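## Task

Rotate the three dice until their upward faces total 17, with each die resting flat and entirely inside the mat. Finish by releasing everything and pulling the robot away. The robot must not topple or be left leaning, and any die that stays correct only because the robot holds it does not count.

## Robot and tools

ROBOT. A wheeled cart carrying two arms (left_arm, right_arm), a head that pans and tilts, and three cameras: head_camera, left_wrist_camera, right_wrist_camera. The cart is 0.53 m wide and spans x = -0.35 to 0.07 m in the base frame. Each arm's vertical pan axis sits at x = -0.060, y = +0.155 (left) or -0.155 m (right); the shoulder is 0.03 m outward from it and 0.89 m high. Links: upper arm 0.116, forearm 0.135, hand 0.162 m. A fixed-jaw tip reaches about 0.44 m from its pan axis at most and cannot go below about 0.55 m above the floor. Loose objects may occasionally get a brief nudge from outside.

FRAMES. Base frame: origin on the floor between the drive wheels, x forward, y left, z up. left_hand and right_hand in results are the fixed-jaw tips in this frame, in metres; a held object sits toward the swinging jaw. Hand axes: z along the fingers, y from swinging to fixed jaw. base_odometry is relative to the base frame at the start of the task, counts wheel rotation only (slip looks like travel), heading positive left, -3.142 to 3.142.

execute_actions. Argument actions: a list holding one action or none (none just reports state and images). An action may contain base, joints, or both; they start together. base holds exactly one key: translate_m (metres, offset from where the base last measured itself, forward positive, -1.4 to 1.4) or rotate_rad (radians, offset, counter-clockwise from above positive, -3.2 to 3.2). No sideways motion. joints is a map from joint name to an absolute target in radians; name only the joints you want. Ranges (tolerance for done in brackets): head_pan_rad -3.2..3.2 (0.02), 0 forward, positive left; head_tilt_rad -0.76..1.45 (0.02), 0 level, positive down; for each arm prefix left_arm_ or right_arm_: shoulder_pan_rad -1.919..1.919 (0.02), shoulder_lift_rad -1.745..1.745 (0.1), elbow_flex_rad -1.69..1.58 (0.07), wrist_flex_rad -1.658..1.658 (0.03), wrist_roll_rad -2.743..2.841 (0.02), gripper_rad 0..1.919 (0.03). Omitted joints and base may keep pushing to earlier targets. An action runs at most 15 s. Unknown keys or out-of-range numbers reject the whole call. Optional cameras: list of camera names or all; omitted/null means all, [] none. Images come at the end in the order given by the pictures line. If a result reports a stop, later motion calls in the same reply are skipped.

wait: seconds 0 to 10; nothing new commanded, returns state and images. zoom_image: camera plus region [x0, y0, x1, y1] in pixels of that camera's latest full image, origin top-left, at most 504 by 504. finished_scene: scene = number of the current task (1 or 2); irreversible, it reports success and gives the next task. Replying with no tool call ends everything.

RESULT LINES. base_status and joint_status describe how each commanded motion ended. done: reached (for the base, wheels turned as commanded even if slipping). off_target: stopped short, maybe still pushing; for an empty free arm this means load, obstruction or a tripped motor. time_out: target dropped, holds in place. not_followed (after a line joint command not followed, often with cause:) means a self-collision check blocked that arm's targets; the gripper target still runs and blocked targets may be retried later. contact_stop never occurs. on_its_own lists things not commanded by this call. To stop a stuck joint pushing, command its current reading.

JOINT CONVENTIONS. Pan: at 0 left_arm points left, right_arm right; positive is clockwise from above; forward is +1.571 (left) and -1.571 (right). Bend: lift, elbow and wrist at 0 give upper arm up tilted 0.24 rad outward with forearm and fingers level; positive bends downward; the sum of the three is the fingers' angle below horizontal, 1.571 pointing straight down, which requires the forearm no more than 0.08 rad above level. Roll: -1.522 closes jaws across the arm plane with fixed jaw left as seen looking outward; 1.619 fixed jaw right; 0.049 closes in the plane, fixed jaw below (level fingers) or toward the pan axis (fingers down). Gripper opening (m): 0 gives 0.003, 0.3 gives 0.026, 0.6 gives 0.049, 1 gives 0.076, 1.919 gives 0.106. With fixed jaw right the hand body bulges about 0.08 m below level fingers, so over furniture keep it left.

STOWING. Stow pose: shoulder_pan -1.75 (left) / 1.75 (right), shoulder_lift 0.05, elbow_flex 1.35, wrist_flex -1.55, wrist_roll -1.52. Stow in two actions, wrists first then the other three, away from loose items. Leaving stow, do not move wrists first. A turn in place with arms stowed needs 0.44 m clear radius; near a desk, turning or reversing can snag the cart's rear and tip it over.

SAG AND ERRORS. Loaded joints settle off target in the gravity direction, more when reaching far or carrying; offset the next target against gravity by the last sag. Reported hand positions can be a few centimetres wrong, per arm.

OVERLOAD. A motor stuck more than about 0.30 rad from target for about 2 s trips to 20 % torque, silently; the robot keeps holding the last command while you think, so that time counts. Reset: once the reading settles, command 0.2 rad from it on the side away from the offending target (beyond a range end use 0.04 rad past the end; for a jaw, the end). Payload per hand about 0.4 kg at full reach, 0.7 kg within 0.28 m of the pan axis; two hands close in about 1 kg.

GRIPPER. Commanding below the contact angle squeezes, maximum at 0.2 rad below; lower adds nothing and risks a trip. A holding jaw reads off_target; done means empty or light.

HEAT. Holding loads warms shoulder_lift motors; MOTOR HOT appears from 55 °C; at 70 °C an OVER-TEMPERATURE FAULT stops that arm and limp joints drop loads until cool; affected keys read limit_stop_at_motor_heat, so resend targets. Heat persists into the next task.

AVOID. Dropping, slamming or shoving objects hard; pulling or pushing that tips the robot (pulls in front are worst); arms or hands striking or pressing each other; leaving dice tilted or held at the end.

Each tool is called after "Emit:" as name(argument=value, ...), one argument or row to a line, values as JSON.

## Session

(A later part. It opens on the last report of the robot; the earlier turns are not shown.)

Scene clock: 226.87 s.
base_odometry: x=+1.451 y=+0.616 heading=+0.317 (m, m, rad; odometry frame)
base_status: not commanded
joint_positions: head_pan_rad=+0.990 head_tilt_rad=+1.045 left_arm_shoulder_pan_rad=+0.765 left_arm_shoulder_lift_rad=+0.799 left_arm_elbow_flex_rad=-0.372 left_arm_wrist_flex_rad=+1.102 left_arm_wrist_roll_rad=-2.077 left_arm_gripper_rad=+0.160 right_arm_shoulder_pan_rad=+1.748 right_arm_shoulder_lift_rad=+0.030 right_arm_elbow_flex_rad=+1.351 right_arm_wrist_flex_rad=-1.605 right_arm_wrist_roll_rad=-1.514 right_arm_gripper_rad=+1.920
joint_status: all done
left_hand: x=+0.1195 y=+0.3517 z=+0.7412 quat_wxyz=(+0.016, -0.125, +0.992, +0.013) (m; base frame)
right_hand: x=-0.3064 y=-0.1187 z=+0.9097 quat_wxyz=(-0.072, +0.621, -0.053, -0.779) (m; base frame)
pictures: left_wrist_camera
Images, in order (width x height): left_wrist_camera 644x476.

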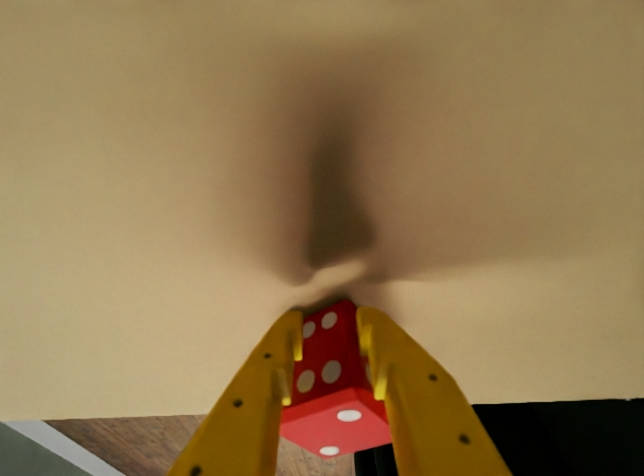

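Emit:
execute_actions(
  actions=[
    {"joints": {"left_arm_shoulder_lift_rad": 0.55, "left_arm_elbow_flex_rad": -0.42, "left_arm_wrist_flex_rad": 1.40}},
  ],
  cameras=[],
)

Emit:
execute_actions(
  actions=[
    {"joints": {"left_arm_gripper_rad": 1.0}},
  ],
  cameras=["head_camera", "left_wrist_camera"],
)

Scene clock: 230.97 s.
base_odometry: x=+1.451 y=+0.616 heading=+0.317 (m, m, rad; odometry frame)
base_status: not commanded
joint_positions: head_pan_rad=+0.990 head_tilt_rad=+1.045 left_arm_shoulder_pan_rad=+0.765 left_arm_shoulder_lift_rad=+0.598 left_arm_elbow_flex_rad=-0.387 left_arm_wrist_flex_rad=+1.392 left_arm_wrist_roll_rad=-2.077 left_arm_gripper_rad=+0.158 right_arm_shoulder_pan_rad=+1.748 right_arm_shoulder_lift_rad=+0.030 right_arm_elbow_flex_rad=+1.351 right_arm_wrist_flex_rad=-1.605 right_arm_wrist_roll_rad=-1.514 right_arm_gripper_rad=+1.920
joint_status: all done
left_hand: x=+0.1075 y=+0.3391 z=+0.7876 quat_wxyz=(-0.012, -0.125, +0.992, -0.010) (m; base frame)
right_hand: x=-0.3064 y=-0.1187 z=+0.9097 quat_wxyz=(-0.072, +0.621, -0.053, -0.779) (m; base frame)
pictures: none
No camera images: the call's "cameras" was empty. Leave "cameras" out to get every camera's image.

Scene clock: 231.93 s.
base_odometry: x=+1.451 y=+0.616 heading=+0.317 (m, m, rad; odometry frame)
base_status: not commanded
joint_positions: head_pan_rad=+0.990 head_tilt_rad=+1.045 left_arm_shoulder_pan_rad=+0.765 left_arm_shoulder_lift_rad=+0.598 left_arm_elbow_flex_rad=-0.387 left_arm_wrist_flex_rad=+1.392 left_arm_wrist_roll_rad=-2.077 left_arm_gripper_rad=+0.990 right_arm_shoulder_pan_rad=+1.748 right_arm_shoulder_lift_rad=+0.030 right_arm_elbow_flex_rad=+1.351 right_arm_wrist_flex_rad=-1.605 right_arm_wrist_roll_rad=-1.514 right_arm_gripper_rad=+1.920
joint_status: all done
left_hand: x=+0.1075 y=+0.3391 z=+0.7876 quat_wxyz=(-0.012, -0.125, +0.992, -0.010) (m; base frame)
right_hand: x=-0.3064 y=-0.1187 z=+0.9097 quat_wxyz=(-0.072, +0.621, -0.053, -0.779) (m; base frame)
pictures: head_camera, left_wrist_camera
Images, in order (width x height): head_camera 644x476, left_wrist_camera 644x476.

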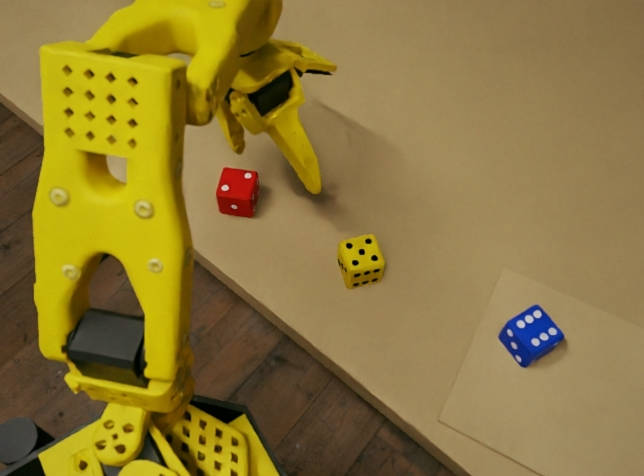

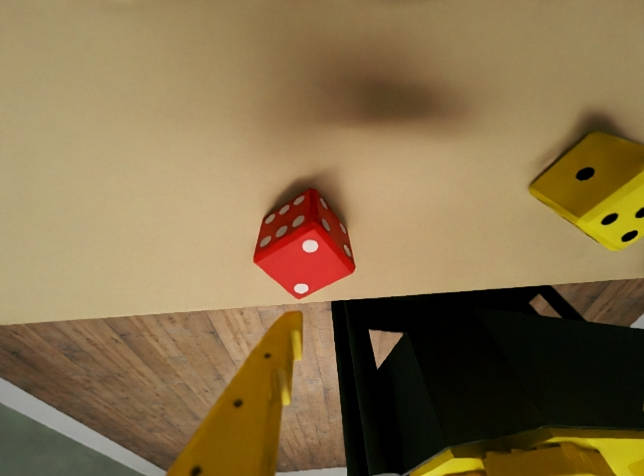

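Emit:
execute_actions(
  actions=[
    {"joints": {"left_arm_shoulder_pan_rad": 0.68, "left_arm_shoulder_lift_rad": 0.46, "left_arm_elbow_flex_rad": -0.19, "left_arm_wrist_flex_rad": 1.23, "left_arm_wrist_roll_rad": -1.50}},
  ],
  cameras=["left_wrist_camera"],
)

Scene clock: 247.47 s.
base_odometry: x=+1.451 y=+0.616 heading=+0.317 (m, m, rad; odometry frame)
base_status: not commanded
joint_positions: head_pan_rad=+0.990 head_tilt_rad=+1.045 left_arm_shoulder_pan_rad=+0.690 left_arm_shoulder_lift_rad=+0.506 left_arm_elbow_flex_rad=-0.188 left_arm_wrist_flex_rad=+1.237 left_arm_wrist_roll_rad=-1.507 left_arm_gripper_rad=+0.992 right_arm_shoulder_pan_rad=+1.748 right_arm_shoulder_lift_rad=+0.030 right_arm_elbow_flex_rad=+1.351 right_arm_wrist_flex_rad=-1.605 right_arm_wrist_roll_rad=-1.514 right_arm_gripper_rad=+1.920
joint_status: all done
left_hand: x=+0.0876 y=+0.3461 z=+0.7812 quat_wxyz=(+0.007, -0.433, +0.901, +0.003) (m; base frame)
right_hand: x=-0.3064 y=-0.1187 z=+0.9097 quat_wxyz=(-0.072, +0.621, -0.053, -0.779) (m; base frame)
pictures: left_wrist_camera
Images, in order (width x height): left_wrist_camera 644x476.

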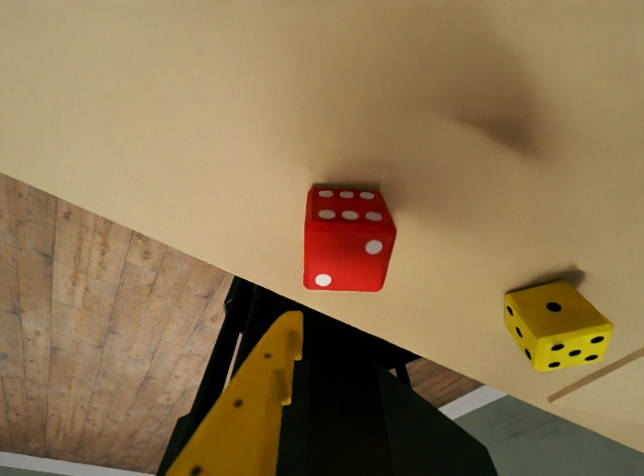

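Emit:
execute_actions(
  actions=[
    {"joints": {"left_arm_shoulder_pan_rad": 0.635, "left_arm_shoulder_lift_rad": 0.735, "left_arm_elbow_flex_rad": -0.33, "left_arm_wrist_flex_rad": 1.09, "left_arm_wrist_roll_rad": -1.545}},
  ],
  cameras=["left_wrist_camera"],
)

Scene clock: 253.93 s.
base_odometry: x=+1.451 y=+0.616 heading=+0.317 (m, m, rad; odometry frame)
base_status: not commanded
joint_positions: head_pan_rad=+0.990 head_tilt_rad=+1.045 left_arm_shoulder_pan_rad=+0.645 left_arm_shoulder_lift_rad=+0.751 left_arm_elbow_flex_rad=-0.297 left_arm_wrist_flex_rad=+1.098 left_arm_wrist_roll_rad=-1.538 left_arm_gripper_rad=+0.992 right_arm_shoulder_pan_rad=+1.748 right_arm_shoulder_lift_rad=+0.030 right_arm_elbow_flex_rad=+1.351 right_arm_wrist_flex_rad=-1.605 right_arm_wrist_roll_rad=-1.514 right_arm_gripper_rad=+1.920
joint_status: all done
left_hand: x=+0.0866 y=+0.3627 z=+0.7421 quat_wxyz=(+0.008, -0.440, +0.898, +0.004) (m; base frame)
right_hand: x=-0.3064 y=-0.1187 z=+0.9097 quat_wxyz=(-0.072, +0.621, -0.053, -0.779) (m; base frame)
pictures: left_wrist_camera
Images, in order (width x height): left_wrist_camera 644x476.

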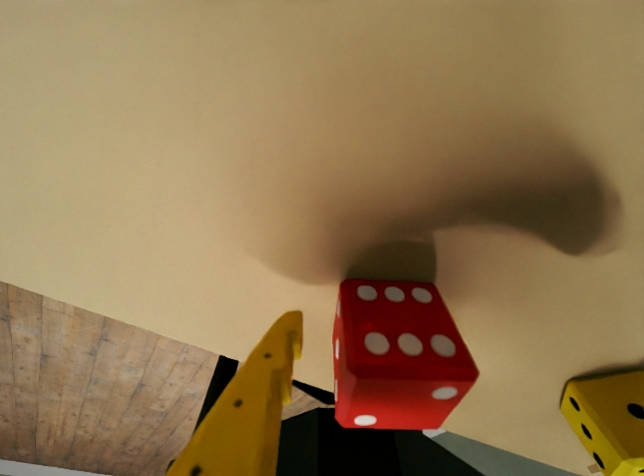

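Emit:
execute_actions(
  actions=[
    {"joints": {"left_arm_shoulder_pan_rad": 0.68, "left_arm_wrist_flex_rad": 1.135, "left_arm_wrist_roll_rad": -1.51}},
  ],
  cameras=["left_wrist_camera"],
)

Scene clock: 257.40 s.
base_odometry: x=+1.451 y=+0.616 heading=+0.317 (m, m, rad; odometry frame)
base_status: not commanded
joint_positions: head_pan_rad=+0.990 head_tilt_rad=+1.045 left_arm_shoulder_pan_rad=+0.670 left_arm_shoulder_lift_rad=+0.751 left_arm_elbow_flex_rad=-0.297 left_arm_wrist_flex_rad=+1.127 left_arm_wrist_roll_rad=-1.518 left_arm_gripper_rad=+0.992 right_arm_shoulder_pan_rad=+1.748 right_arm_shoulder_lift_rad=+0.030 right_arm_elbow_flex_rad=+1.351 right_arm_wrist_flex_rad=-1.605 right_arm_wrist_roll_rad=-1.514 right_arm_gripper_rad=+1.920
joint_status: all done
left_hand: x=+0.0887 y=+0.3552 z=+0.7421 quat_wxyz=(-0.005, -0.437, +0.899, -0.002) (m; base frame)
right_hand: x=-0.3064 y=-0.1187 z=+0.9097 quat_wxyz=(-0.072, +0.621, -0.053, -0.779) (m; base frame)
pictures: left_wrist_camera
Images, in order (width x height): left_wrist_camera 644x476.

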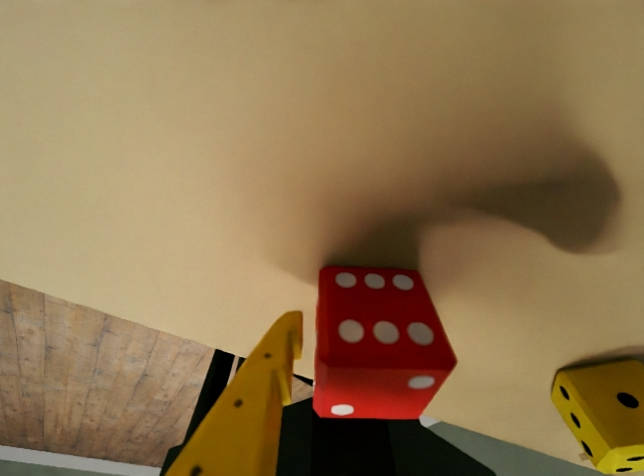

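Well aligned now. Closing.

Emit:
execute_actions(
  actions=[
    {"joints": {"left_arm_gripper_rad": 0.15}},
  ],
  cameras=["left_wrist_camera"],
)

Scene clock: 260.23 s.
base_odometry: x=+1.451 y=+0.616 heading=+0.317 (m, m, rad; odometry frame)
base_status: not commanded
joint_positions: head_pan_rad=+0.990 head_tilt_rad=+1.045 left_arm_shoulder_pan_rad=+0.670 left_arm_shoulder_lift_rad=+0.751 left_arm_elbow_flex_rad=-0.297 left_arm_wrist_flex_rad=+1.127 left_arm_wrist_roll_rad=-1.518 left_arm_gripper_rad=+0.365 right_arm_shoulder_pan_rad=+1.748 right_arm_shoulder_lift_rad=+0.030 right_arm_elbow_flex_rad=+1.351 right_arm_wrist_flex_rad=-1.605 right_arm_wrist_roll_rad=-1.514 right_arm_gripper_rad=+1.920
joint_status: left_arm_gripper_rad off_target (ended at +0.365, target +0.150)
left_hand: x=+0.0887 y=+0.3552 z=+0.7421 quat_wxyz=(-0.005, -0.437, +0.899, -0.002) (m; base frame)
right_hand: x=-0.3064 y=-0.1187 z=+0.9097 quat_wxyz=(-0.072, +0.621, -0.053, -0.779) (m; base frame)
pictures: left_wrist_camera
Images, in order (width x height): left_wrist_camera 644x476.

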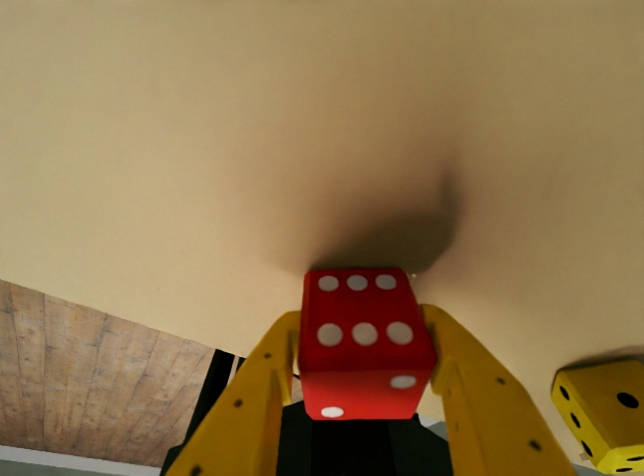

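Emit:
execute_actions(
  actions=[
    {"joints": {"left_arm_shoulder_lift_rad": 0.33}},
  ],
  cameras=[],
)

Emit:
execute_actions(
  actions=[
    {"joints": {"left_arm_shoulder_pan_rad": 1.88, "left_arm_elbow_flex_rad": 0.0, "left_arm_wrist_flex_rad": -0.05, "left_arm_wrist_roll_rad": -1.52, "head_pan_rad": 0.34}},
  ],
  cameras=[],
)

Emit:
execute_actions(
  actions=[
    {"joints": {"left_arm_shoulder_lift_rad": 0.75, "left_arm_elbow_flex_rad": 0.46, "left_arm_wrist_flex_rad": -0.92}},
  ],
  cameras=["head_camera", "left_wrist_camera"],
)

Scene clock: 271.87 s.
base_odometry: x=+1.451 y=+0.616 heading=+0.317 (m, m, rad; odometry frame)
base_status: not commanded
joint_positions: head_pan_rad=+0.990 head_tilt_rad=+1.045 left_arm_shoulder_pan_rad=+0.670 left_arm_shoulder_lift_rad=+0.380 left_arm_elbow_flex_rad=-0.297 left_arm_wrist_flex_rad=+1.130 left_arm_wrist_roll_rad=-1.518 left_arm_gripper_rad=+0.365 right_arm_shoulder_pan_rad=+1.748 right_arm_shoulder_lift_rad=+0.030 right_arm_elbow_flex_rad=+1.351 right_arm_wrist_flex_rad=-1.607 right_arm_wrist_roll_rad=-1.514 right_arm_gripper_rad=+1.920
joint_status: all done
left_hand: x=+0.1133 y=+0.3864 z=+0.8317 quat_wxyz=(+0.160, -0.430, +0.885, +0.077) (m; base frame)
right_hand: x=-0.3063 y=-0.1187 z=+0.9099 quat_wxyz=(-0.072, +0.621, -0.053, -0.779) (m; base frame)
pictures: none
No camera images: the call's "cameras" was empty. Leave "cameras" out to get every camera's image.

Scene clock: 273.47 s.
base_odometry: x=+1.451 y=+0.616 heading=+0.317 (m, m, rad; odometry frame)
base_status: not commanded
joint_positions: head_pan_rad=+0.350 head_tilt_rad=+1.045 left_arm_shoulder_pan_rad=+1.872 left_arm_shoulder_lift_rad=+0.377 left_arm_elbow_flex_rad=+0.008 left_arm_wrist_flex_rad=-0.033 left_arm_wrist_roll_rad=-1.518 left_arm_gripper_rad=+0.365 right_arm_shoulder_pan_rad=+1.748 right_arm_shoulder_lift_rad=+0.030 right_arm_elbow_flex_rad=+1.351 right_arm_wrist_flex_rad=-1.605 right_arm_wrist_roll_rad=-1.514 right_arm_gripper_rad=+1.920
joint_status: all done
left_hand: x=+0.3008 y=+0.0509 z=+0.8868 quat_wxyz=(+0.565, +0.121, +0.811, -0.087) (m; base frame)
right_hand: x=-0.3064 y=-0.1187 z=+0.9097 quat_wxyz=(-0.072, +0.621, -0.053, -0.779) (m; base frame)
pictures: none
No camera images: the call's "cameras" was empty. Leave "cameras" out to get every camera's image.

Scene clock: 274.83 s.
base_odometry: x=+1.451 y=+0.616 heading=+0.317 (m, m, rad; odometry frame)
base_status: not commanded
joint_positions: head_pan_rad=+0.350 head_tilt_rad=+1.045 left_arm_shoulder_pan_rad=+1.872 left_arm_shoulder_lift_rad=+0.767 left_arm_elbow_flex_rad=+0.461 left_arm_wrist_flex_rad=-0.904 left_arm_wrist_roll_rad=-1.518 left_arm_gripper_rad=+0.365 right_arm_shoulder_pan_rad=+1.748 right_arm_shoulder_lift_rad=+0.030 right_arm_elbow_flex_rad=+1.351 right_arm_wrist_flex_rad=-1.605 right_arm_wrist_roll_rad=-1.514 right_arm_gripper_rad=+1.920
joint_status: all done
left_hand: x=+0.2585 y=+0.0640 z=+0.7791 quat_wxyz=(+0.577, +0.120, +0.803, -0.089) (m; base frame)
right_hand: x=-0.3064 y=-0.1187 z=+0.9097 quat_wxyz=(-0.072, +0.621, -0.053, -0.779) (m; base frame)
pictures: head_camera, left_wrist_camera
Images, in order (width x height): head_camera 644x476, left_wrist_camera 644x476.

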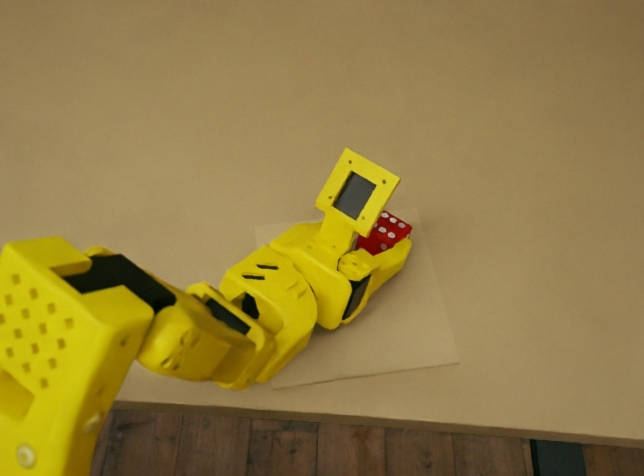

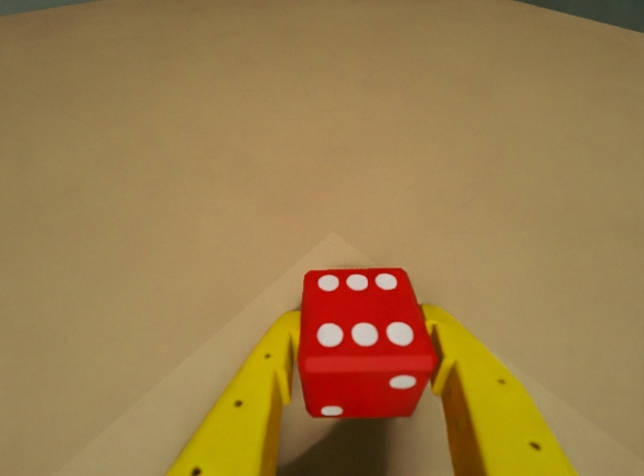

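Emit:
execute_actions(
  actions=[
    {"joints": {"left_arm_shoulder_pan_rad": 1.919, "left_arm_shoulder_lift_rad": 0.70, "left_arm_elbow_flex_rad": 0.60, "left_arm_wrist_flex_rad": -1.015}},
  ],
  cameras=["head_camera", "left_wrist_camera"],
)

Scene clock: 288.67 s.
base_odometry: x=+1.451 y=+0.616 heading=+0.317 (m, m, rad; odometry frame)
base_status: not commanded
joint_positions: head_pan_rad=+0.350 head_tilt_rad=+1.045 left_arm_shoulder_pan_rad=+1.909 left_arm_shoulder_lift_rad=+0.745 left_arm_elbow_flex_rad=+0.600 left_arm_wrist_flex_rad=-0.998 left_arm_wrist_roll_rad=-1.518 left_arm_gripper_rad=+0.365 right_arm_shoulder_pan_rad=+1.748 right_arm_shoulder_lift_rad=+0.030 right_arm_elbow_flex_rad=+1.351 right_arm_wrist_flex_rad=-1.607 right_arm_wrist_roll_rad=-1.514 right_arm_gripper_rad=+1.920
joint_status: all done
left_hand: x=+0.2381 y=+0.0583 z=+0.7725 quat_wxyz=(+0.566, +0.136, +0.807, -0.098) (m; base frame)
right_hand: x=-0.3063 y=-0.1187 z=+0.9099 quat_wxyz=(-0.072, +0.621, -0.053, -0.779) (m; base frame)
pictures: head_camera, left_wrist_camera
Images, in order (width x height): head_camera 644x476, left_wrist_camera 644x476.

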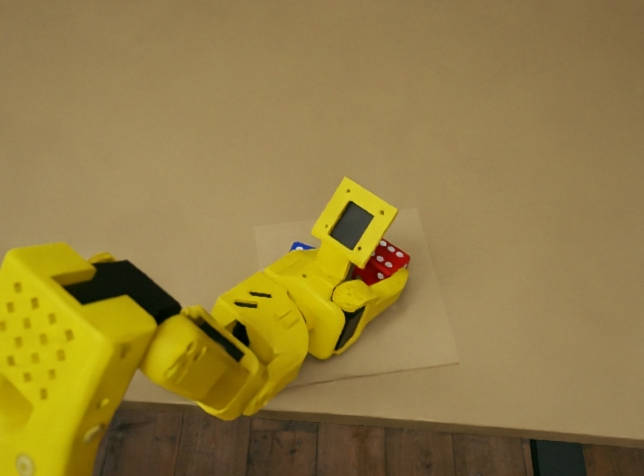

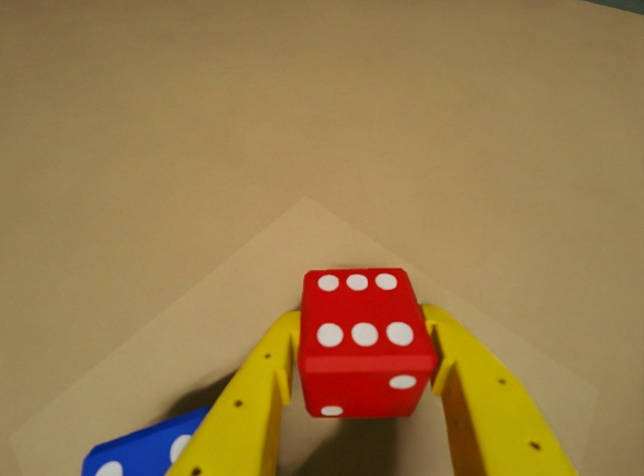

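Emit:
execute_actions(
  actions=[
    {"joints": {"left_arm_shoulder_lift_rad": 0.785}},
  ],
  cameras=["left_wrist_camera"],
)

Scene clock: 295.97 s.
base_odometry: x=+1.451 y=+0.616 heading=+0.317 (m, m, rad; odometry frame)
base_status: not commanded
joint_positions: head_pan_rad=+0.350 head_tilt_rad=+1.045 left_arm_shoulder_pan_rad=+1.909 left_arm_shoulder_lift_rad=+0.786 left_arm_elbow_flex_rad=+0.600 left_arm_wrist_flex_rad=-1.007 left_arm_wrist_roll_rad=-1.518 left_arm_gripper_rad=+0.365 right_arm_shoulder_pan_rad=+1.748 right_arm_shoulder_lift_rad=+0.030 right_arm_elbow_flex_rad=+1.351 right_arm_wrist_flex_rad=-1.605 right_arm_wrist_roll_rad=-1.514 right_arm_gripper_rad=+1.920
joint_status: all done
left_hand: x=+0.2337 y=+0.0598 z=+0.7622 quat_wxyz=(+0.553, +0.138, +0.816, -0.096) (m; base frame)
right_hand: x=-0.3064 y=-0.1187 z=+0.9097 quat_wxyz=(-0.072, +0.621, -0.053, -0.779) (m; base frame)
pictures: left_wrist_camera
Images, in order (width x height): left_wrist_camera 644x476.

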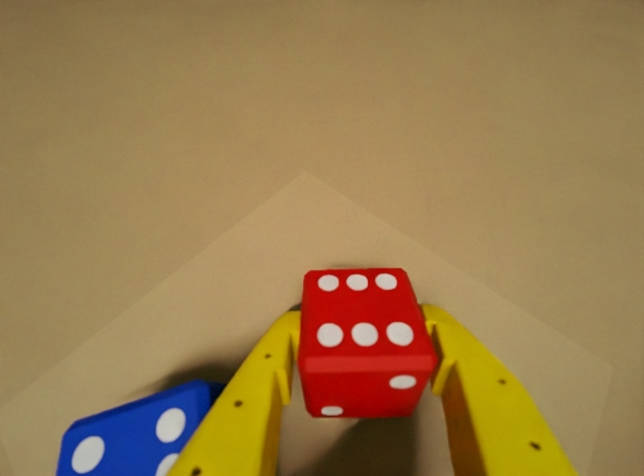

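Emit:
execute_actions(
  actions=[
    {"joints": {"left_arm_gripper_rad": 0.7}},
  ],
  cameras=["left_wrist_camera"],
)

Scene clock: 298.87 s.
base_odometry: x=+1.451 y=+0.616 heading=+0.317 (m, m, rad; odometry frame)
base_status: not commanded
joint_positions: head_pan_rad=+0.350 head_tilt_rad=+1.045 left_arm_shoulder_pan_rad=+1.909 left_arm_shoulder_lift_rad=+0.794 left_arm_elbow_flex_rad=+0.600 left_arm_wrist_flex_rad=-1.007 left_arm_wrist_roll_rad=-1.518 left_arm_gripper_rad=+0.690 right_arm_shoulder_pan_rad=+1.748 right_arm_shoulder_lift_rad=+0.030 right_arm_elbow_flex_rad=+1.351 right_arm_wrist_flex_rad=-1.605 right_arm_wrist_roll_rad=-1.514 right_arm_gripper_rad=+1.920
joint_status: all done
left_hand: x=+0.2327 y=+0.0602 z=+0.7601 quat_wxyz=(+0.549, +0.138, +0.819, -0.095) (m; base frame)
right_hand: x=-0.3064 y=-0.1187 z=+0.9097 quat_wxyz=(-0.072, +0.621, -0.053, -0.779) (m; base frame)
pictures: left_wrist_camera
Images, in order (width x height): left_wrist_camera 644x476.

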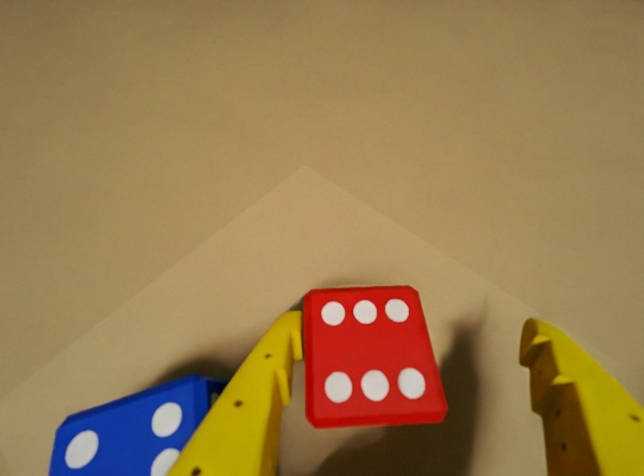

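Emit:
execute_actions(
  actions=[
    {"joints": {"left_arm_shoulder_lift_rad": 0.3}},
  ],
  cameras=[],
)

Emit:
execute_actions(
  actions=[
    {"joints": {"left_arm_shoulder_pan_rad": 1.16, "left_arm_shoulder_lift_rad": 0.31, "left_arm_elbow_flex_rad": -0.05, "left_arm_wrist_flex_rad": 1.23, "left_arm_wrist_roll_rad": -2.33, "left_arm_gripper_rad": 1.0}},
  ],
  cameras=["head_camera", "left_wrist_camera"],
)

Scene clock: 308.23 s.
base_odometry: x=+1.451 y=+0.616 heading=+0.317 (m, m, rad; odometry frame)
base_status: not commanded
joint_positions: head_pan_rad=+0.350 head_tilt_rad=+1.045 left_arm_shoulder_pan_rad=+1.909 left_arm_shoulder_lift_rad=+0.342 left_arm_elbow_flex_rad=+0.602 left_arm_wrist_flex_rad=-1.007 left_arm_wrist_roll_rad=-1.518 left_arm_gripper_rad=+0.692 right_arm_shoulder_pan_rad=+1.748 right_arm_shoulder_lift_rad=+0.030 right_arm_elbow_flex_rad=+1.351 right_arm_wrist_flex_rad=-1.605 right_arm_wrist_roll_rad=-1.514 right_arm_gripper_rad=+1.920
joint_status: all done
left_hand: x=+0.2615 y=+0.0500 z=+0.8944 quat_wxyz=(+0.718, +0.114, +0.675, -0.124) (m; base frame)
right_hand: x=-0.3064 y=-0.1187 z=+0.9097 quat_wxyz=(-0.072, +0.621, -0.053, -0.779) (m; base frame)
pictures: none
No camera images: the call's "cameras" was empty. Leave "cameras" out to get every camera's image.

Scene clock: 310.47 s.
base_odometry: x=+1.451 y=+0.616 heading=+0.317 (m, m, rad; odometry frame)
base_status: not commanded
joint_positions: head_pan_rad=+0.350 head_tilt_rad=+1.045 left_arm_shoulder_pan_rad=+1.168 left_arm_shoulder_lift_rad=+0.342 left_arm_elbow_flex_rad=-0.016 left_arm_wrist_flex_rad=+1.224 left_arm_wrist_roll_rad=-2.323 left_arm_gripper_rad=+0.992 right_arm_shoulder_pan_rad=+1.748 right_arm_shoulder_lift_rad=+0.030 right_arm_elbow_flex_rad=+1.351 right_arm_wrist_flex_rad=-1.605 right_arm_wrist_roll_rad=-1.514 right_arm_gripper_rad=+1.920
joint_status: all done
left_hand: x=+0.1522 y=+0.2513 z=+0.7921 quat_wxyz=(+0.009, +0.198, +0.980, +0.006) (m; base frame)
right_hand: x=-0.3064 y=-0.1187 z=+0.9097 quat_wxyz=(-0.072, +0.621, -0.053, -0.779) (m; base frame)
pictures: head_camera, left_wrist_camera
Images, in order (width x height): head_camera 644x476, left_wrist_camera 644x476.

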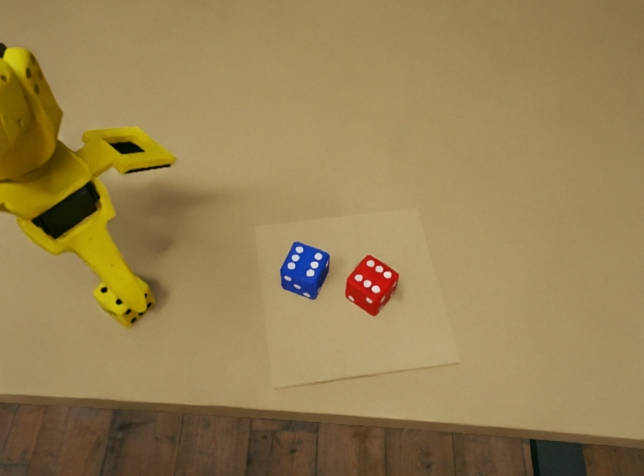

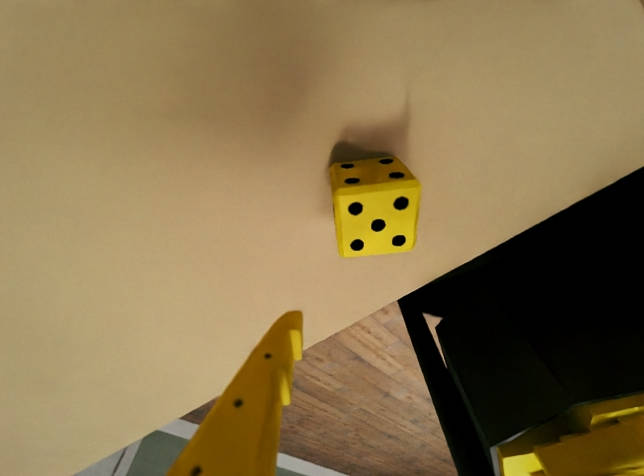

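Emit:
execute_actions(
  actions=[
    {"joints": {"left_arm_shoulder_pan_rad": 1.265, "left_arm_shoulder_lift_rad": 0.50, "left_arm_elbow_flex_rad": -0.20, "left_arm_wrist_flex_rad": 1.21, "left_arm_wrist_roll_rad": -2.13}},
  ],
  cameras=["left_wrist_camera"],
)

Scene clock: 318.40 s.
base_odometry: x=+1.451 y=+0.616 heading=+0.317 (m, m, rad; odometry frame)
base_status: not commanded
joint_positions: head_pan_rad=+0.350 head_tilt_rad=+1.045 left_arm_shoulder_pan_rad=+1.256 left_arm_shoulder_lift_rad=+0.513 left_arm_elbow_flex_rad=-0.167 left_arm_wrist_flex_rad=+1.216 left_arm_wrist_roll_rad=-2.137 left_arm_gripper_rad=+0.992 right_arm_shoulder_pan_rad=+1.748 right_arm_shoulder_lift_rad=+0.030 right_arm_elbow_flex_rad=+1.351 right_arm_wrist_flex_rad=-1.605 right_arm_wrist_roll_rad=-1.514 right_arm_gripper_rad=+1.920
joint_status: all done
left_hand: x=+0.1704 y=+0.2368 z=+0.7768 quat_wxyz=(+0.004, +0.150, +0.989, +0.002) (m; base frame)
right_hand: x=-0.3064 y=-0.1187 z=+0.9097 quat_wxyz=(-0.072, +0.621, -0.053, -0.779) (m; base frame)
pictures: left_wrist_camera
Images, in order (width x height): left_wrist_camera 644x476.

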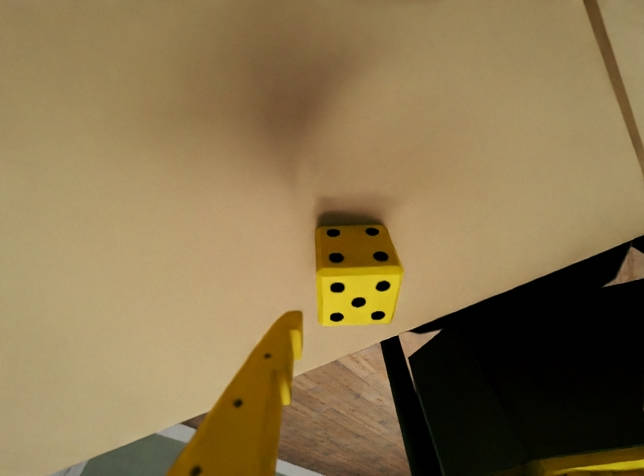

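Emit:
execute_actions(
  actions=[
    {"joints": {"left_arm_shoulder_pan_rad": 1.22, "left_arm_shoulder_lift_rad": 0.585, "left_arm_elbow_flex_rad": -0.05, "left_arm_wrist_flex_rad": 1.0, "left_arm_wrist_roll_rad": -2.17}},
  ],
  cameras=["left_wrist_camera"],
)

Scene clock: 324.23 s.
base_odometry: x=+1.451 y=+0.616 heading=+0.317 (m, m, rad; odometry frame)
base_status: not commanded
joint_positions: head_pan_rad=+0.350 head_tilt_rad=+1.045 left_arm_shoulder_pan_rad=+1.230 left_arm_shoulder_lift_rad=+0.599 left_arm_elbow_flex_rad=-0.048 left_arm_wrist_flex_rad=+1.007 left_arm_wrist_roll_rad=-2.162 left_arm_gripper_rad=+0.992 right_arm_shoulder_pan_rad=+1.748 right_arm_shoulder_lift_rad=+0.030 right_arm_elbow_flex_rad=+1.351 right_arm_wrist_flex_rad=-1.605 right_arm_wrist_roll_rad=-1.514 right_arm_gripper_rad=+1.920
joint_status: all done
left_hand: x=+0.1652 y=+0.2416 z=+0.7445 quat_wxyz=(+0.006, +0.149, +0.989, +0.003) (m; base frame)
right_hand: x=-0.3064 y=-0.1187 z=+0.9097 quat_wxyz=(-0.072, +0.621, -0.053, -0.779) (m; base frame)
pictures: left_wrist_camera
Images, in order (width x height): left_wrist_camera 644x476.

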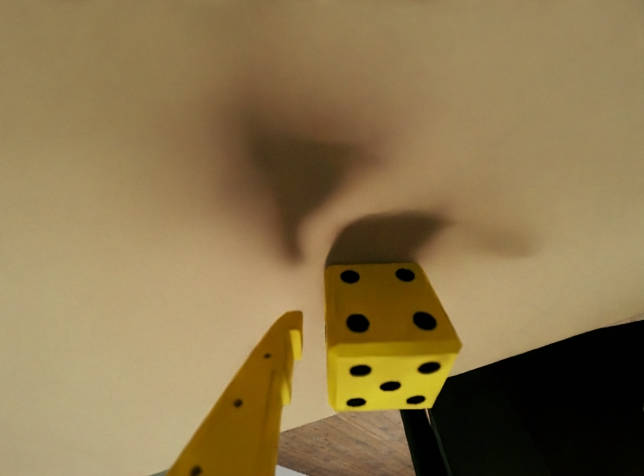

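Good alignment. Closing.

Emit:
execute_actions(
  actions=[
    {"joints": {"left_arm_gripper_rad": 0.15}},
  ],
  cameras=["left_wrist_camera"],
)

Scene clock: 327.20 s.
base_odometry: x=+1.451 y=+0.616 heading=+0.317 (m, m, rad; odometry frame)
base_status: not commanded
joint_positions: head_pan_rad=+0.350 head_tilt_rad=+1.045 left_arm_shoulder_pan_rad=+1.230 left_arm_shoulder_lift_rad=+0.601 left_arm_elbow_flex_rad=-0.048 left_arm_wrist_flex_rad=+1.007 left_arm_wrist_roll_rad=-2.162 left_arm_gripper_rad=+0.367 right_arm_shoulder_pan_rad=+1.748 right_arm_shoulder_lift_rad=+0.030 right_arm_elbow_flex_rad=+1.351 right_arm_wrist_flex_rad=-1.605 right_arm_wrist_roll_rad=-1.514 right_arm_gripper_rad=+1.920
joint_status: left_arm_gripper_rad off_target (ended at +0.367, target +0.150)
left_hand: x=+0.1650 y=+0.2416 z=+0.7442 quat_wxyz=(+0.005, +0.149, +0.989, +0.003) (m; base frame)
right_hand: x=-0.3064 y=-0.1187 z=+0.9097 quat_wxyz=(-0.072, +0.621, -0.053, -0.779) (m; base frame)
pictures: left_wrist_camera
Images, in order (width x height): left_wrist_camera 644x476.

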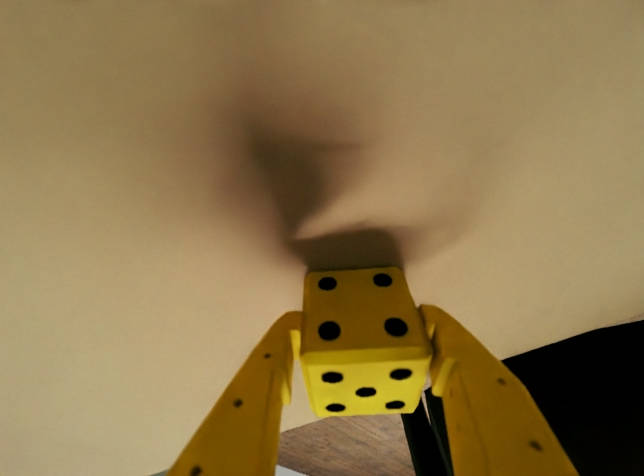

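Emit:
execute_actions(
  actions=[
    {"joints": {"left_arm_shoulder_lift_rad": 0.36, "left_arm_elbow_flex_rad": -0.28, "left_arm_wrist_flex_rad": 1.41}},
  ],
  cameras=[],
)

Emit:
execute_actions(
  actions=[
    {"joints": {"left_arm_shoulder_pan_rad": 1.919, "left_arm_wrist_roll_rad": -1.52}},
  ],
  cameras=["head_camera", "left_wrist_camera"],
)

Scene clock: 338.90 s.
base_odometry: x=+1.451 y=+0.616 heading=+0.317 (m, m, rad; odometry frame)
base_status: not commanded
joint_positions: head_pan_rad=+0.350 head_tilt_rad=+1.045 left_arm_shoulder_pan_rad=+1.230 left_arm_shoulder_lift_rad=+0.406 left_arm_elbow_flex_rad=-0.243 left_arm_wrist_flex_rad=+1.403 left_arm_wrist_roll_rad=-2.162 left_arm_gripper_rad=+0.367 right_arm_shoulder_pan_rad=+1.748 right_arm_shoulder_lift_rad=+0.030 right_arm_elbow_flex_rad=+1.351 right_arm_wrist_flex_rad=-1.605 right_arm_wrist_roll_rad=-1.514 right_arm_gripper_rad=+1.920
joint_status: all done
left_hand: x=+0.1639 y=+0.2412 z=+0.8091 quat_wxyz=(+0.002, +0.149, +0.989, +0.001) (m; base frame)
right_hand: x=-0.3064 y=-0.1187 z=+0.9097 quat_wxyz=(-0.072, +0.621, -0.053, -0.779) (m; base frame)
pictures: none
No camera images: the call's "cameras" was empty. Leave "cameras" out to get every camera's image.

Scene clock: 340.17 s.
base_odometry: x=+1.451 y=+0.616 heading=+0.317 (m, m, rad; odometry frame)
base_status: not commanded
joint_positions: head_pan_rad=+0.350 head_tilt_rad=+1.045 left_arm_shoulder_pan_rad=+1.909 left_arm_shoulder_lift_rad=+0.406 left_arm_elbow_flex_rad=-0.243 left_arm_wrist_flex_rad=+1.403 left_arm_wrist_roll_rad=-1.528 left_arm_gripper_rad=+0.367 right_arm_shoulder_pan_rad=+1.748 right_arm_shoulder_lift_rad=+0.030 right_arm_elbow_flex_rad=+1.351 right_arm_wrist_flex_rad=-1.607 right_arm_wrist_roll_rad=-1.514 right_arm_gripper_rad=+1.920
joint_status: all done
left_hand: x=+0.1644 y=+0.0842 z=+0.8091 quat_wxyz=(+0.002, +0.171, +0.985, +0.000) (m; base frame)
right_hand: x=-0.3063 y=-0.1187 z=+0.9099 quat_wxyz=(-0.072, +0.621, -0.053, -0.779) (m; base frame)
pictures: head_camera, left_wrist_camera
Images, in order (width x height): head_camera 644x476, left_wrist_camera 644x476.

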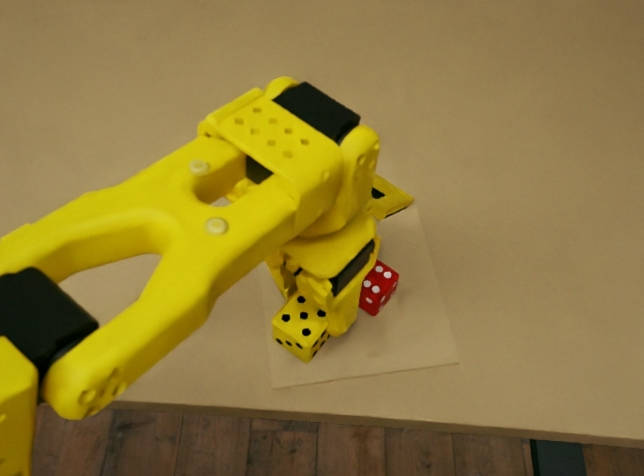

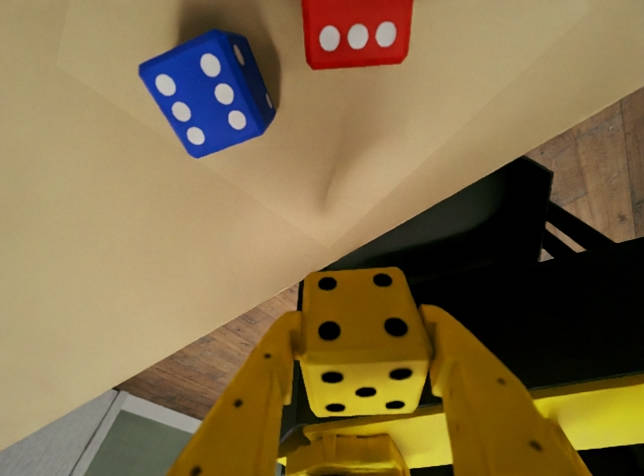

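Emit:
execute_actions(
  actions=[
    {"joints": {"left_arm_shoulder_lift_rad": 0.73, "left_arm_elbow_flex_rad": -0.70, "left_arm_wrist_flex_rad": 1.335, "left_arm_wrist_roll_rad": -0.67}},
  ],
  cameras=["head_camera", "left_wrist_camera"],
)

Scene clock: 358.40 s.
base_odometry: x=+1.451 y=+0.616 heading=+0.317 (m, m, rad; odometry frame)
base_status: not commanded
joint_positions: head_pan_rad=+0.350 head_tilt_rad=+1.045 left_arm_shoulder_pan_rad=+1.909 left_arm_shoulder_lift_rad=+0.750 left_arm_elbow_flex_rad=-0.661 left_arm_wrist_flex_rad=+1.342 left_arm_wrist_roll_rad=-0.679 left_arm_gripper_rad=+0.367 right_arm_shoulder_pan_rad=+1.748 right_arm_shoulder_lift_rad=+0.030 right_arm_elbow_flex_rad=+1.351 right_arm_wrist_flex_rad=-1.605 right_arm_wrist_roll_rad=-1.514 right_arm_gripper_rad=+1.920
joint_status: all done
left_hand: x=+0.2046 y=+0.0671 z=+0.7907 quat_wxyz=(+0.058, -0.249, +0.966, -0.039) (m; base frame)
right_hand: x=-0.3064 y=-0.1187 z=+0.9097 quat_wxyz=(-0.072, +0.621, -0.053, -0.779) (m; base frame)
pictures: head_camera, left_wrist_camera
Images, in order (width x height): head_camera 644x476, left_wrist_camera 644x476.

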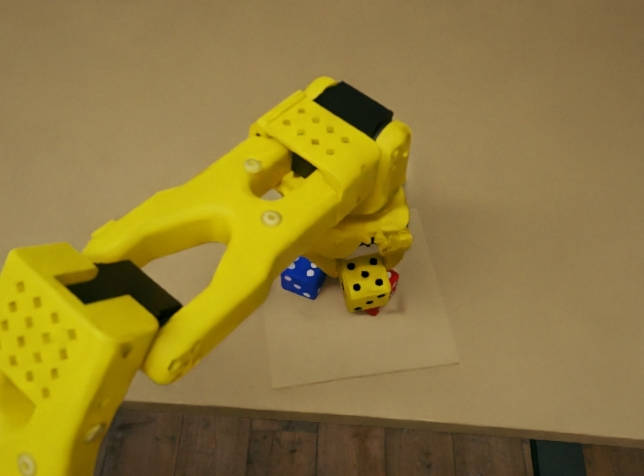

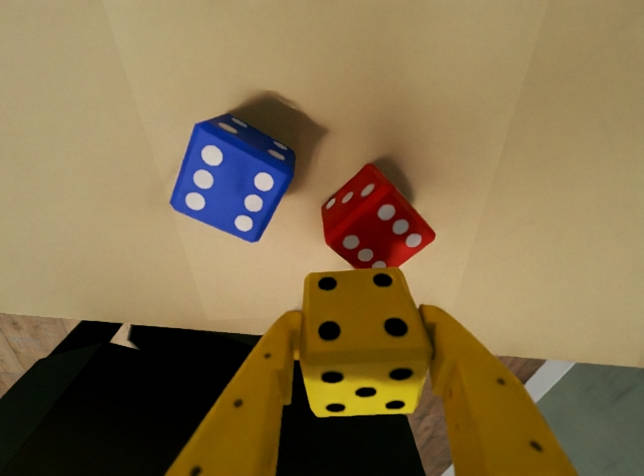

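Emit:
execute_actions(
  actions=[
    {"joints": {"left_arm_shoulder_lift_rad": 0.605, "left_arm_elbow_flex_rad": -0.39, "left_arm_wrist_flex_rad": 1.235}},
  ],
  cameras=["head_camera", "left_wrist_camera"],
)

Scene clock: 369.43 s.
base_odometry: x=+1.451 y=+0.616 heading=+0.317 (m, m, rad; odometry frame)
base_status: not commanded
joint_positions: head_pan_rad=+0.350 head_tilt_rad=+1.045 left_arm_shoulder_pan_rad=+1.909 left_arm_shoulder_lift_rad=+0.658 left_arm_elbow_flex_rad=-0.386 left_arm_wrist_flex_rad=+1.244 left_arm_wrist_roll_rad=-0.679 left_arm_gripper_rad=+0.367 right_arm_shoulder_pan_rad=+1.748 right_arm_shoulder_lift_rad=+0.030 right_arm_elbow_flex_rad=+1.351 right_arm_wrist_flex_rad=-1.605 right_arm_wrist_roll_rad=-1.514 right_arm_gripper_rad=+1.920
joint_status: all done
left_hand: x=+0.1827 y=+0.0748 z=+0.7742 quat_wxyz=(+0.023, -0.250, +0.968, -0.015) (m; base frame)
right_hand: x=-0.3064 y=-0.1187 z=+0.9097 quat_wxyz=(-0.072, +0.621, -0.053, -0.779) (m; base frame)
pictures: head_camera, left_wrist_camera
Images, in order (width x height): head_camera 644x476, left_wrist_camera 644x476.

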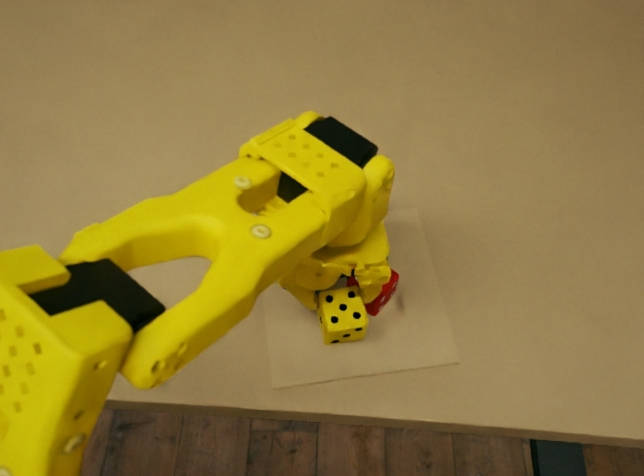

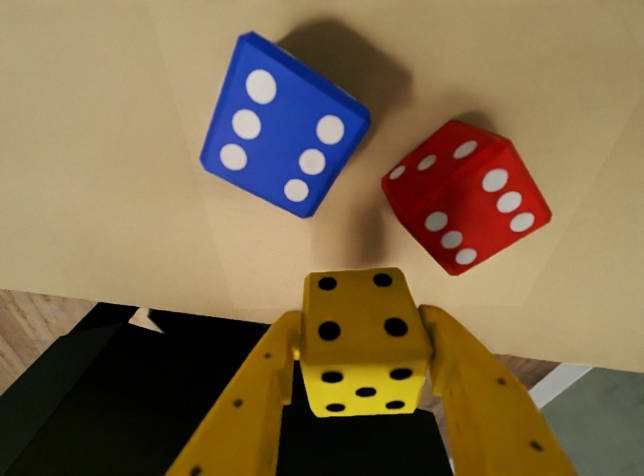

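Emit:
execute_actions(
  actions=[
    {"joints": {"left_arm_shoulder_pan_rad": 1.85, "left_arm_shoulder_lift_rad": 0.63, "left_arm_elbow_flex_rad": -0.27, "left_arm_wrist_flex_rad": 1.13, "left_arm_wrist_roll_rad": -0.73}},
  ],
  cameras=["head_camera", "left_wrist_camera"],
)

Scene clock: 376.17 s.
base_odometry: x=+1.451 y=+0.616 heading=+0.317 (m, m, rad; odometry frame)
base_status: not commanded
joint_positions: head_pan_rad=+0.350 head_tilt_rad=+1.045 left_arm_shoulder_pan_rad=+1.860 left_arm_shoulder_lift_rad=+0.658 left_arm_elbow_flex_rad=-0.268 left_arm_wrist_flex_rad=+1.138 left_arm_wrist_roll_rad=-0.721 left_arm_gripper_rad=+0.367 right_arm_shoulder_pan_rad=+1.748 right_arm_shoulder_lift_rad=+0.030 right_arm_elbow_flex_rad=+1.351 right_arm_wrist_flex_rad=-1.605 right_arm_wrist_roll_rad=-1.514 right_arm_gripper_rad=+1.920
joint_status: all done
left_hand: x=+0.1804 y=+0.0888 z=+0.7589 quat_wxyz=(+0.019, -0.253, +0.967, -0.011) (m; base frame)
right_hand: x=-0.3064 y=-0.1187 z=+0.9097 quat_wxyz=(-0.072, +0.621, -0.053, -0.779) (m; base frame)
pictures: head_camera, left_wrist_camera
Images, in order (width x height): head_camera 644x476, left_wrist_camera 644x476.

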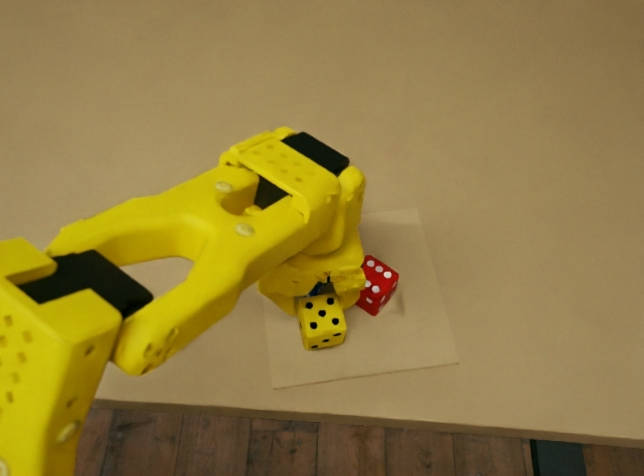

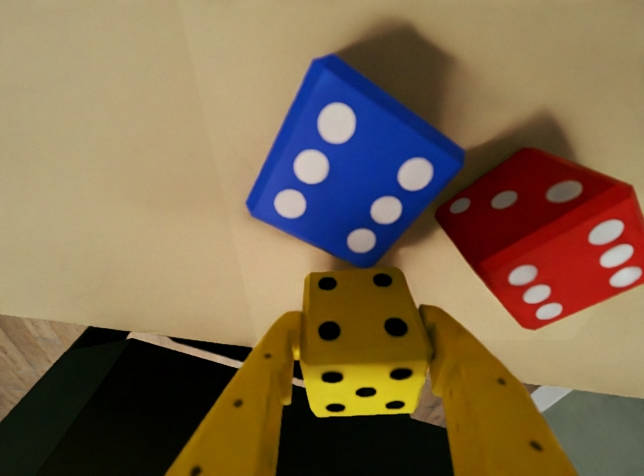

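Emit:
execute_actions(
  actions=[
    {"joints": {"left_arm_shoulder_lift_rad": 0.70, "left_arm_wrist_flex_rad": 1.085}},
  ],
  cameras=["left_wrist_camera"],
)

Scene clock: 381.00 s.
base_odometry: x=+1.451 y=+0.616 heading=+0.317 (m, m, rad; odometry frame)
base_status: not commanded
joint_positions: head_pan_rad=+0.350 head_tilt_rad=+1.045 left_arm_shoulder_pan_rad=+1.860 left_arm_shoulder_lift_rad=+0.705 left_arm_elbow_flex_rad=-0.268 left_arm_wrist_flex_rad=+1.095 left_arm_wrist_roll_rad=-0.721 left_arm_gripper_rad=+0.367 right_arm_shoulder_pan_rad=+1.748 right_arm_shoulder_lift_rad=+0.030 right_arm_elbow_flex_rad=+1.351 right_arm_wrist_flex_rad=-1.605 right_arm_wrist_roll_rad=-1.514 right_arm_gripper_rad=+1.920
joint_status: all done
left_hand: x=+0.1806 y=+0.0888 z=+0.7485 quat_wxyz=(+0.017, -0.253, +0.967, -0.010) (m; base frame)
right_hand: x=-0.3064 y=-0.1187 z=+0.9097 quat_wxyz=(-0.072, +0.621, -0.053, -0.779) (m; base frame)
pictures: left_wrist_camera
Images, in order (width x height): left_wrist_camera 644x476.

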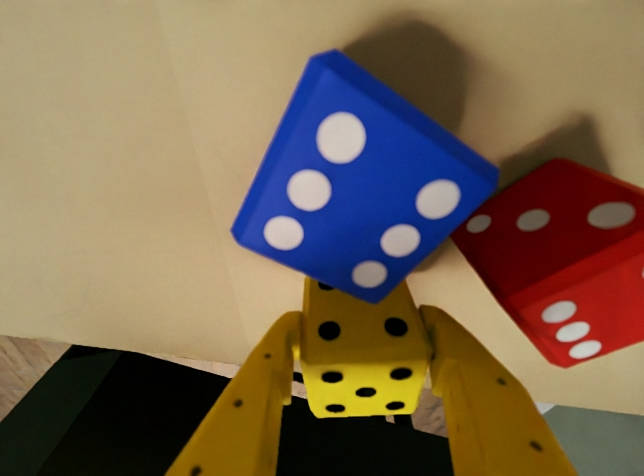

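Emit:
execute_actions(
  actions=[
    {"joints": {"left_arm_gripper_rad": 0.6}},
  ],
  cameras=[],
)

Emit:
execute_actions(
  actions=[
    {"joints": {"left_arm_shoulder_lift_rad": 0.35, "left_arm_wrist_flex_rad": 1.4}},
  ],
  cameras=[],
)

Emit:
execute_actions(
  actions=[
    {"joints": {"left_arm_shoulder_pan_rad": 0.6, "left_arm_shoulder_lift_rad": 0.05, "left_arm_elbow_flex_rad": 0.3, "left_arm_wrist_flex_rad": 0.0}},
  ],
  cameras=["head_camera"],
)

Scene clock: 385.27 s.
base_odometry: x=+1.451 y=+0.616 heading=+0.317 (m, m, rad; odometry frame)
base_status: not commanded
joint_positions: head_pan_rad=+0.350 head_tilt_rad=+1.045 left_arm_shoulder_pan_rad=+1.859 left_arm_shoulder_lift_rad=+0.716 left_arm_elbow_flex_rad=-0.268 left_arm_wrist_flex_rad=+1.092 left_arm_wrist_roll_rad=-0.721 left_arm_gripper_rad=+0.591 right_arm_shoulder_pan_rad=+1.748 right_arm_shoulder_lift_rad=+0.030 right_arm_elbow_flex_rad=+1.351 right_arm_wrist_flex_rad=-1.607 right_arm_wrist_roll_rad=-1.514 right_arm_gripper_rad=+1.920
joint_status: all done
left_hand: x=+0.1796 y=+0.0894 z=+0.7462 quat_wxyz=(+0.013, -0.254, +0.967, -0.008) (m; base frame)
right_hand: x=-0.3063 y=-0.1187 z=+0.9099 quat_wxyz=(-0.072, +0.621, -0.053, -0.779) (m; base frame)
pictures: none
No camera images: the call's "cameras" was empty. Leave "cameras" out to get every camera's image.

Scene clock: 386.27 s.
base_odometry: x=+1.451 y=+0.616 heading=+0.317 (m, m, rad; odometry frame)
base_status: not commanded
joint_positions: head_pan_rad=+0.350 head_tilt_rad=+1.045 left_arm_shoulder_pan_rad=+1.859 left_arm_shoulder_lift_rad=+0.395 left_arm_elbow_flex_rad=-0.268 left_arm_wrist_flex_rad=+1.394 left_arm_wrist_roll_rad=-0.721 left_arm_gripper_rad=+0.592 right_arm_shoulder_pan_rad=+1.748 right_arm_shoulder_lift_rad=+0.030 right_arm_elbow_flex_rad=+1.351 right_arm_wrist_flex_rad=-1.607 right_arm_wrist_roll_rad=-1.514 right_arm_gripper_rad=+1.920
joint_status: all done
left_hand: x=+0.1679 y=+0.0929 z=+0.8145 quat_wxyz=(+0.021, -0.254, +0.967, -0.013) (m; base frame)
right_hand: x=-0.3063 y=-0.1187 z=+0.9099 quat_wxyz=(-0.072, +0.621, -0.053, -0.779) (m; base frame)
pictures: none
No camera images: the call's "cameras" was empty. Leave "cameras" out to get every camera's image.

Scene clock: 387.97 s.
base_odometry: x=+1.451 y=+0.616 heading=+0.317 (m, m, rad; odometry frame)
base_status: not commanded
joint_positions: head_pan_rad=+0.350 head_tilt_rad=+1.045 left_arm_shoulder_pan_rad=+0.610 left_arm_shoulder_lift_rad=+0.092 left_arm_elbow_flex_rad=+0.306 left_arm_wrist_flex_rad=+0.015 left_arm_wrist_roll_rad=-0.721 left_arm_gripper_rad=+0.592 right_arm_shoulder_pan_rad=+1.748 right_arm_shoulder_lift_rad=+0.030 right_arm_elbow_flex_rad=+1.351 right_arm_wrist_flex_rad=-1.605 right_arm_wrist_roll_rad=-1.514 right_arm_gripper_rad=+1.920
joint_status: all done
left_hand: x=+0.1304 y=+0.4364 z=+0.8864 quat_wxyz=(+0.546, -0.645, +0.533, +0.044) (m; base frame)
right_hand: x=-0.3064 y=-0.1187 z=+0.9097 quat_wxyz=(-0.072, +0.621, -0.053, -0.779) (m; base frame)
pictures: head_camera
Images, in order (width x height): head_camera 644x476.

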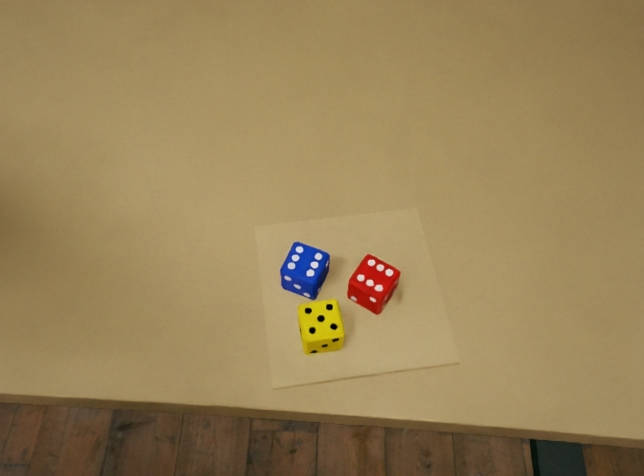

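All three dice are flat on the mat showing 6 + 6 + 5 = 17, and the arm is clear.

Emit:
finished_scene(
  scene=2,
)

The scene is finished: the task was done.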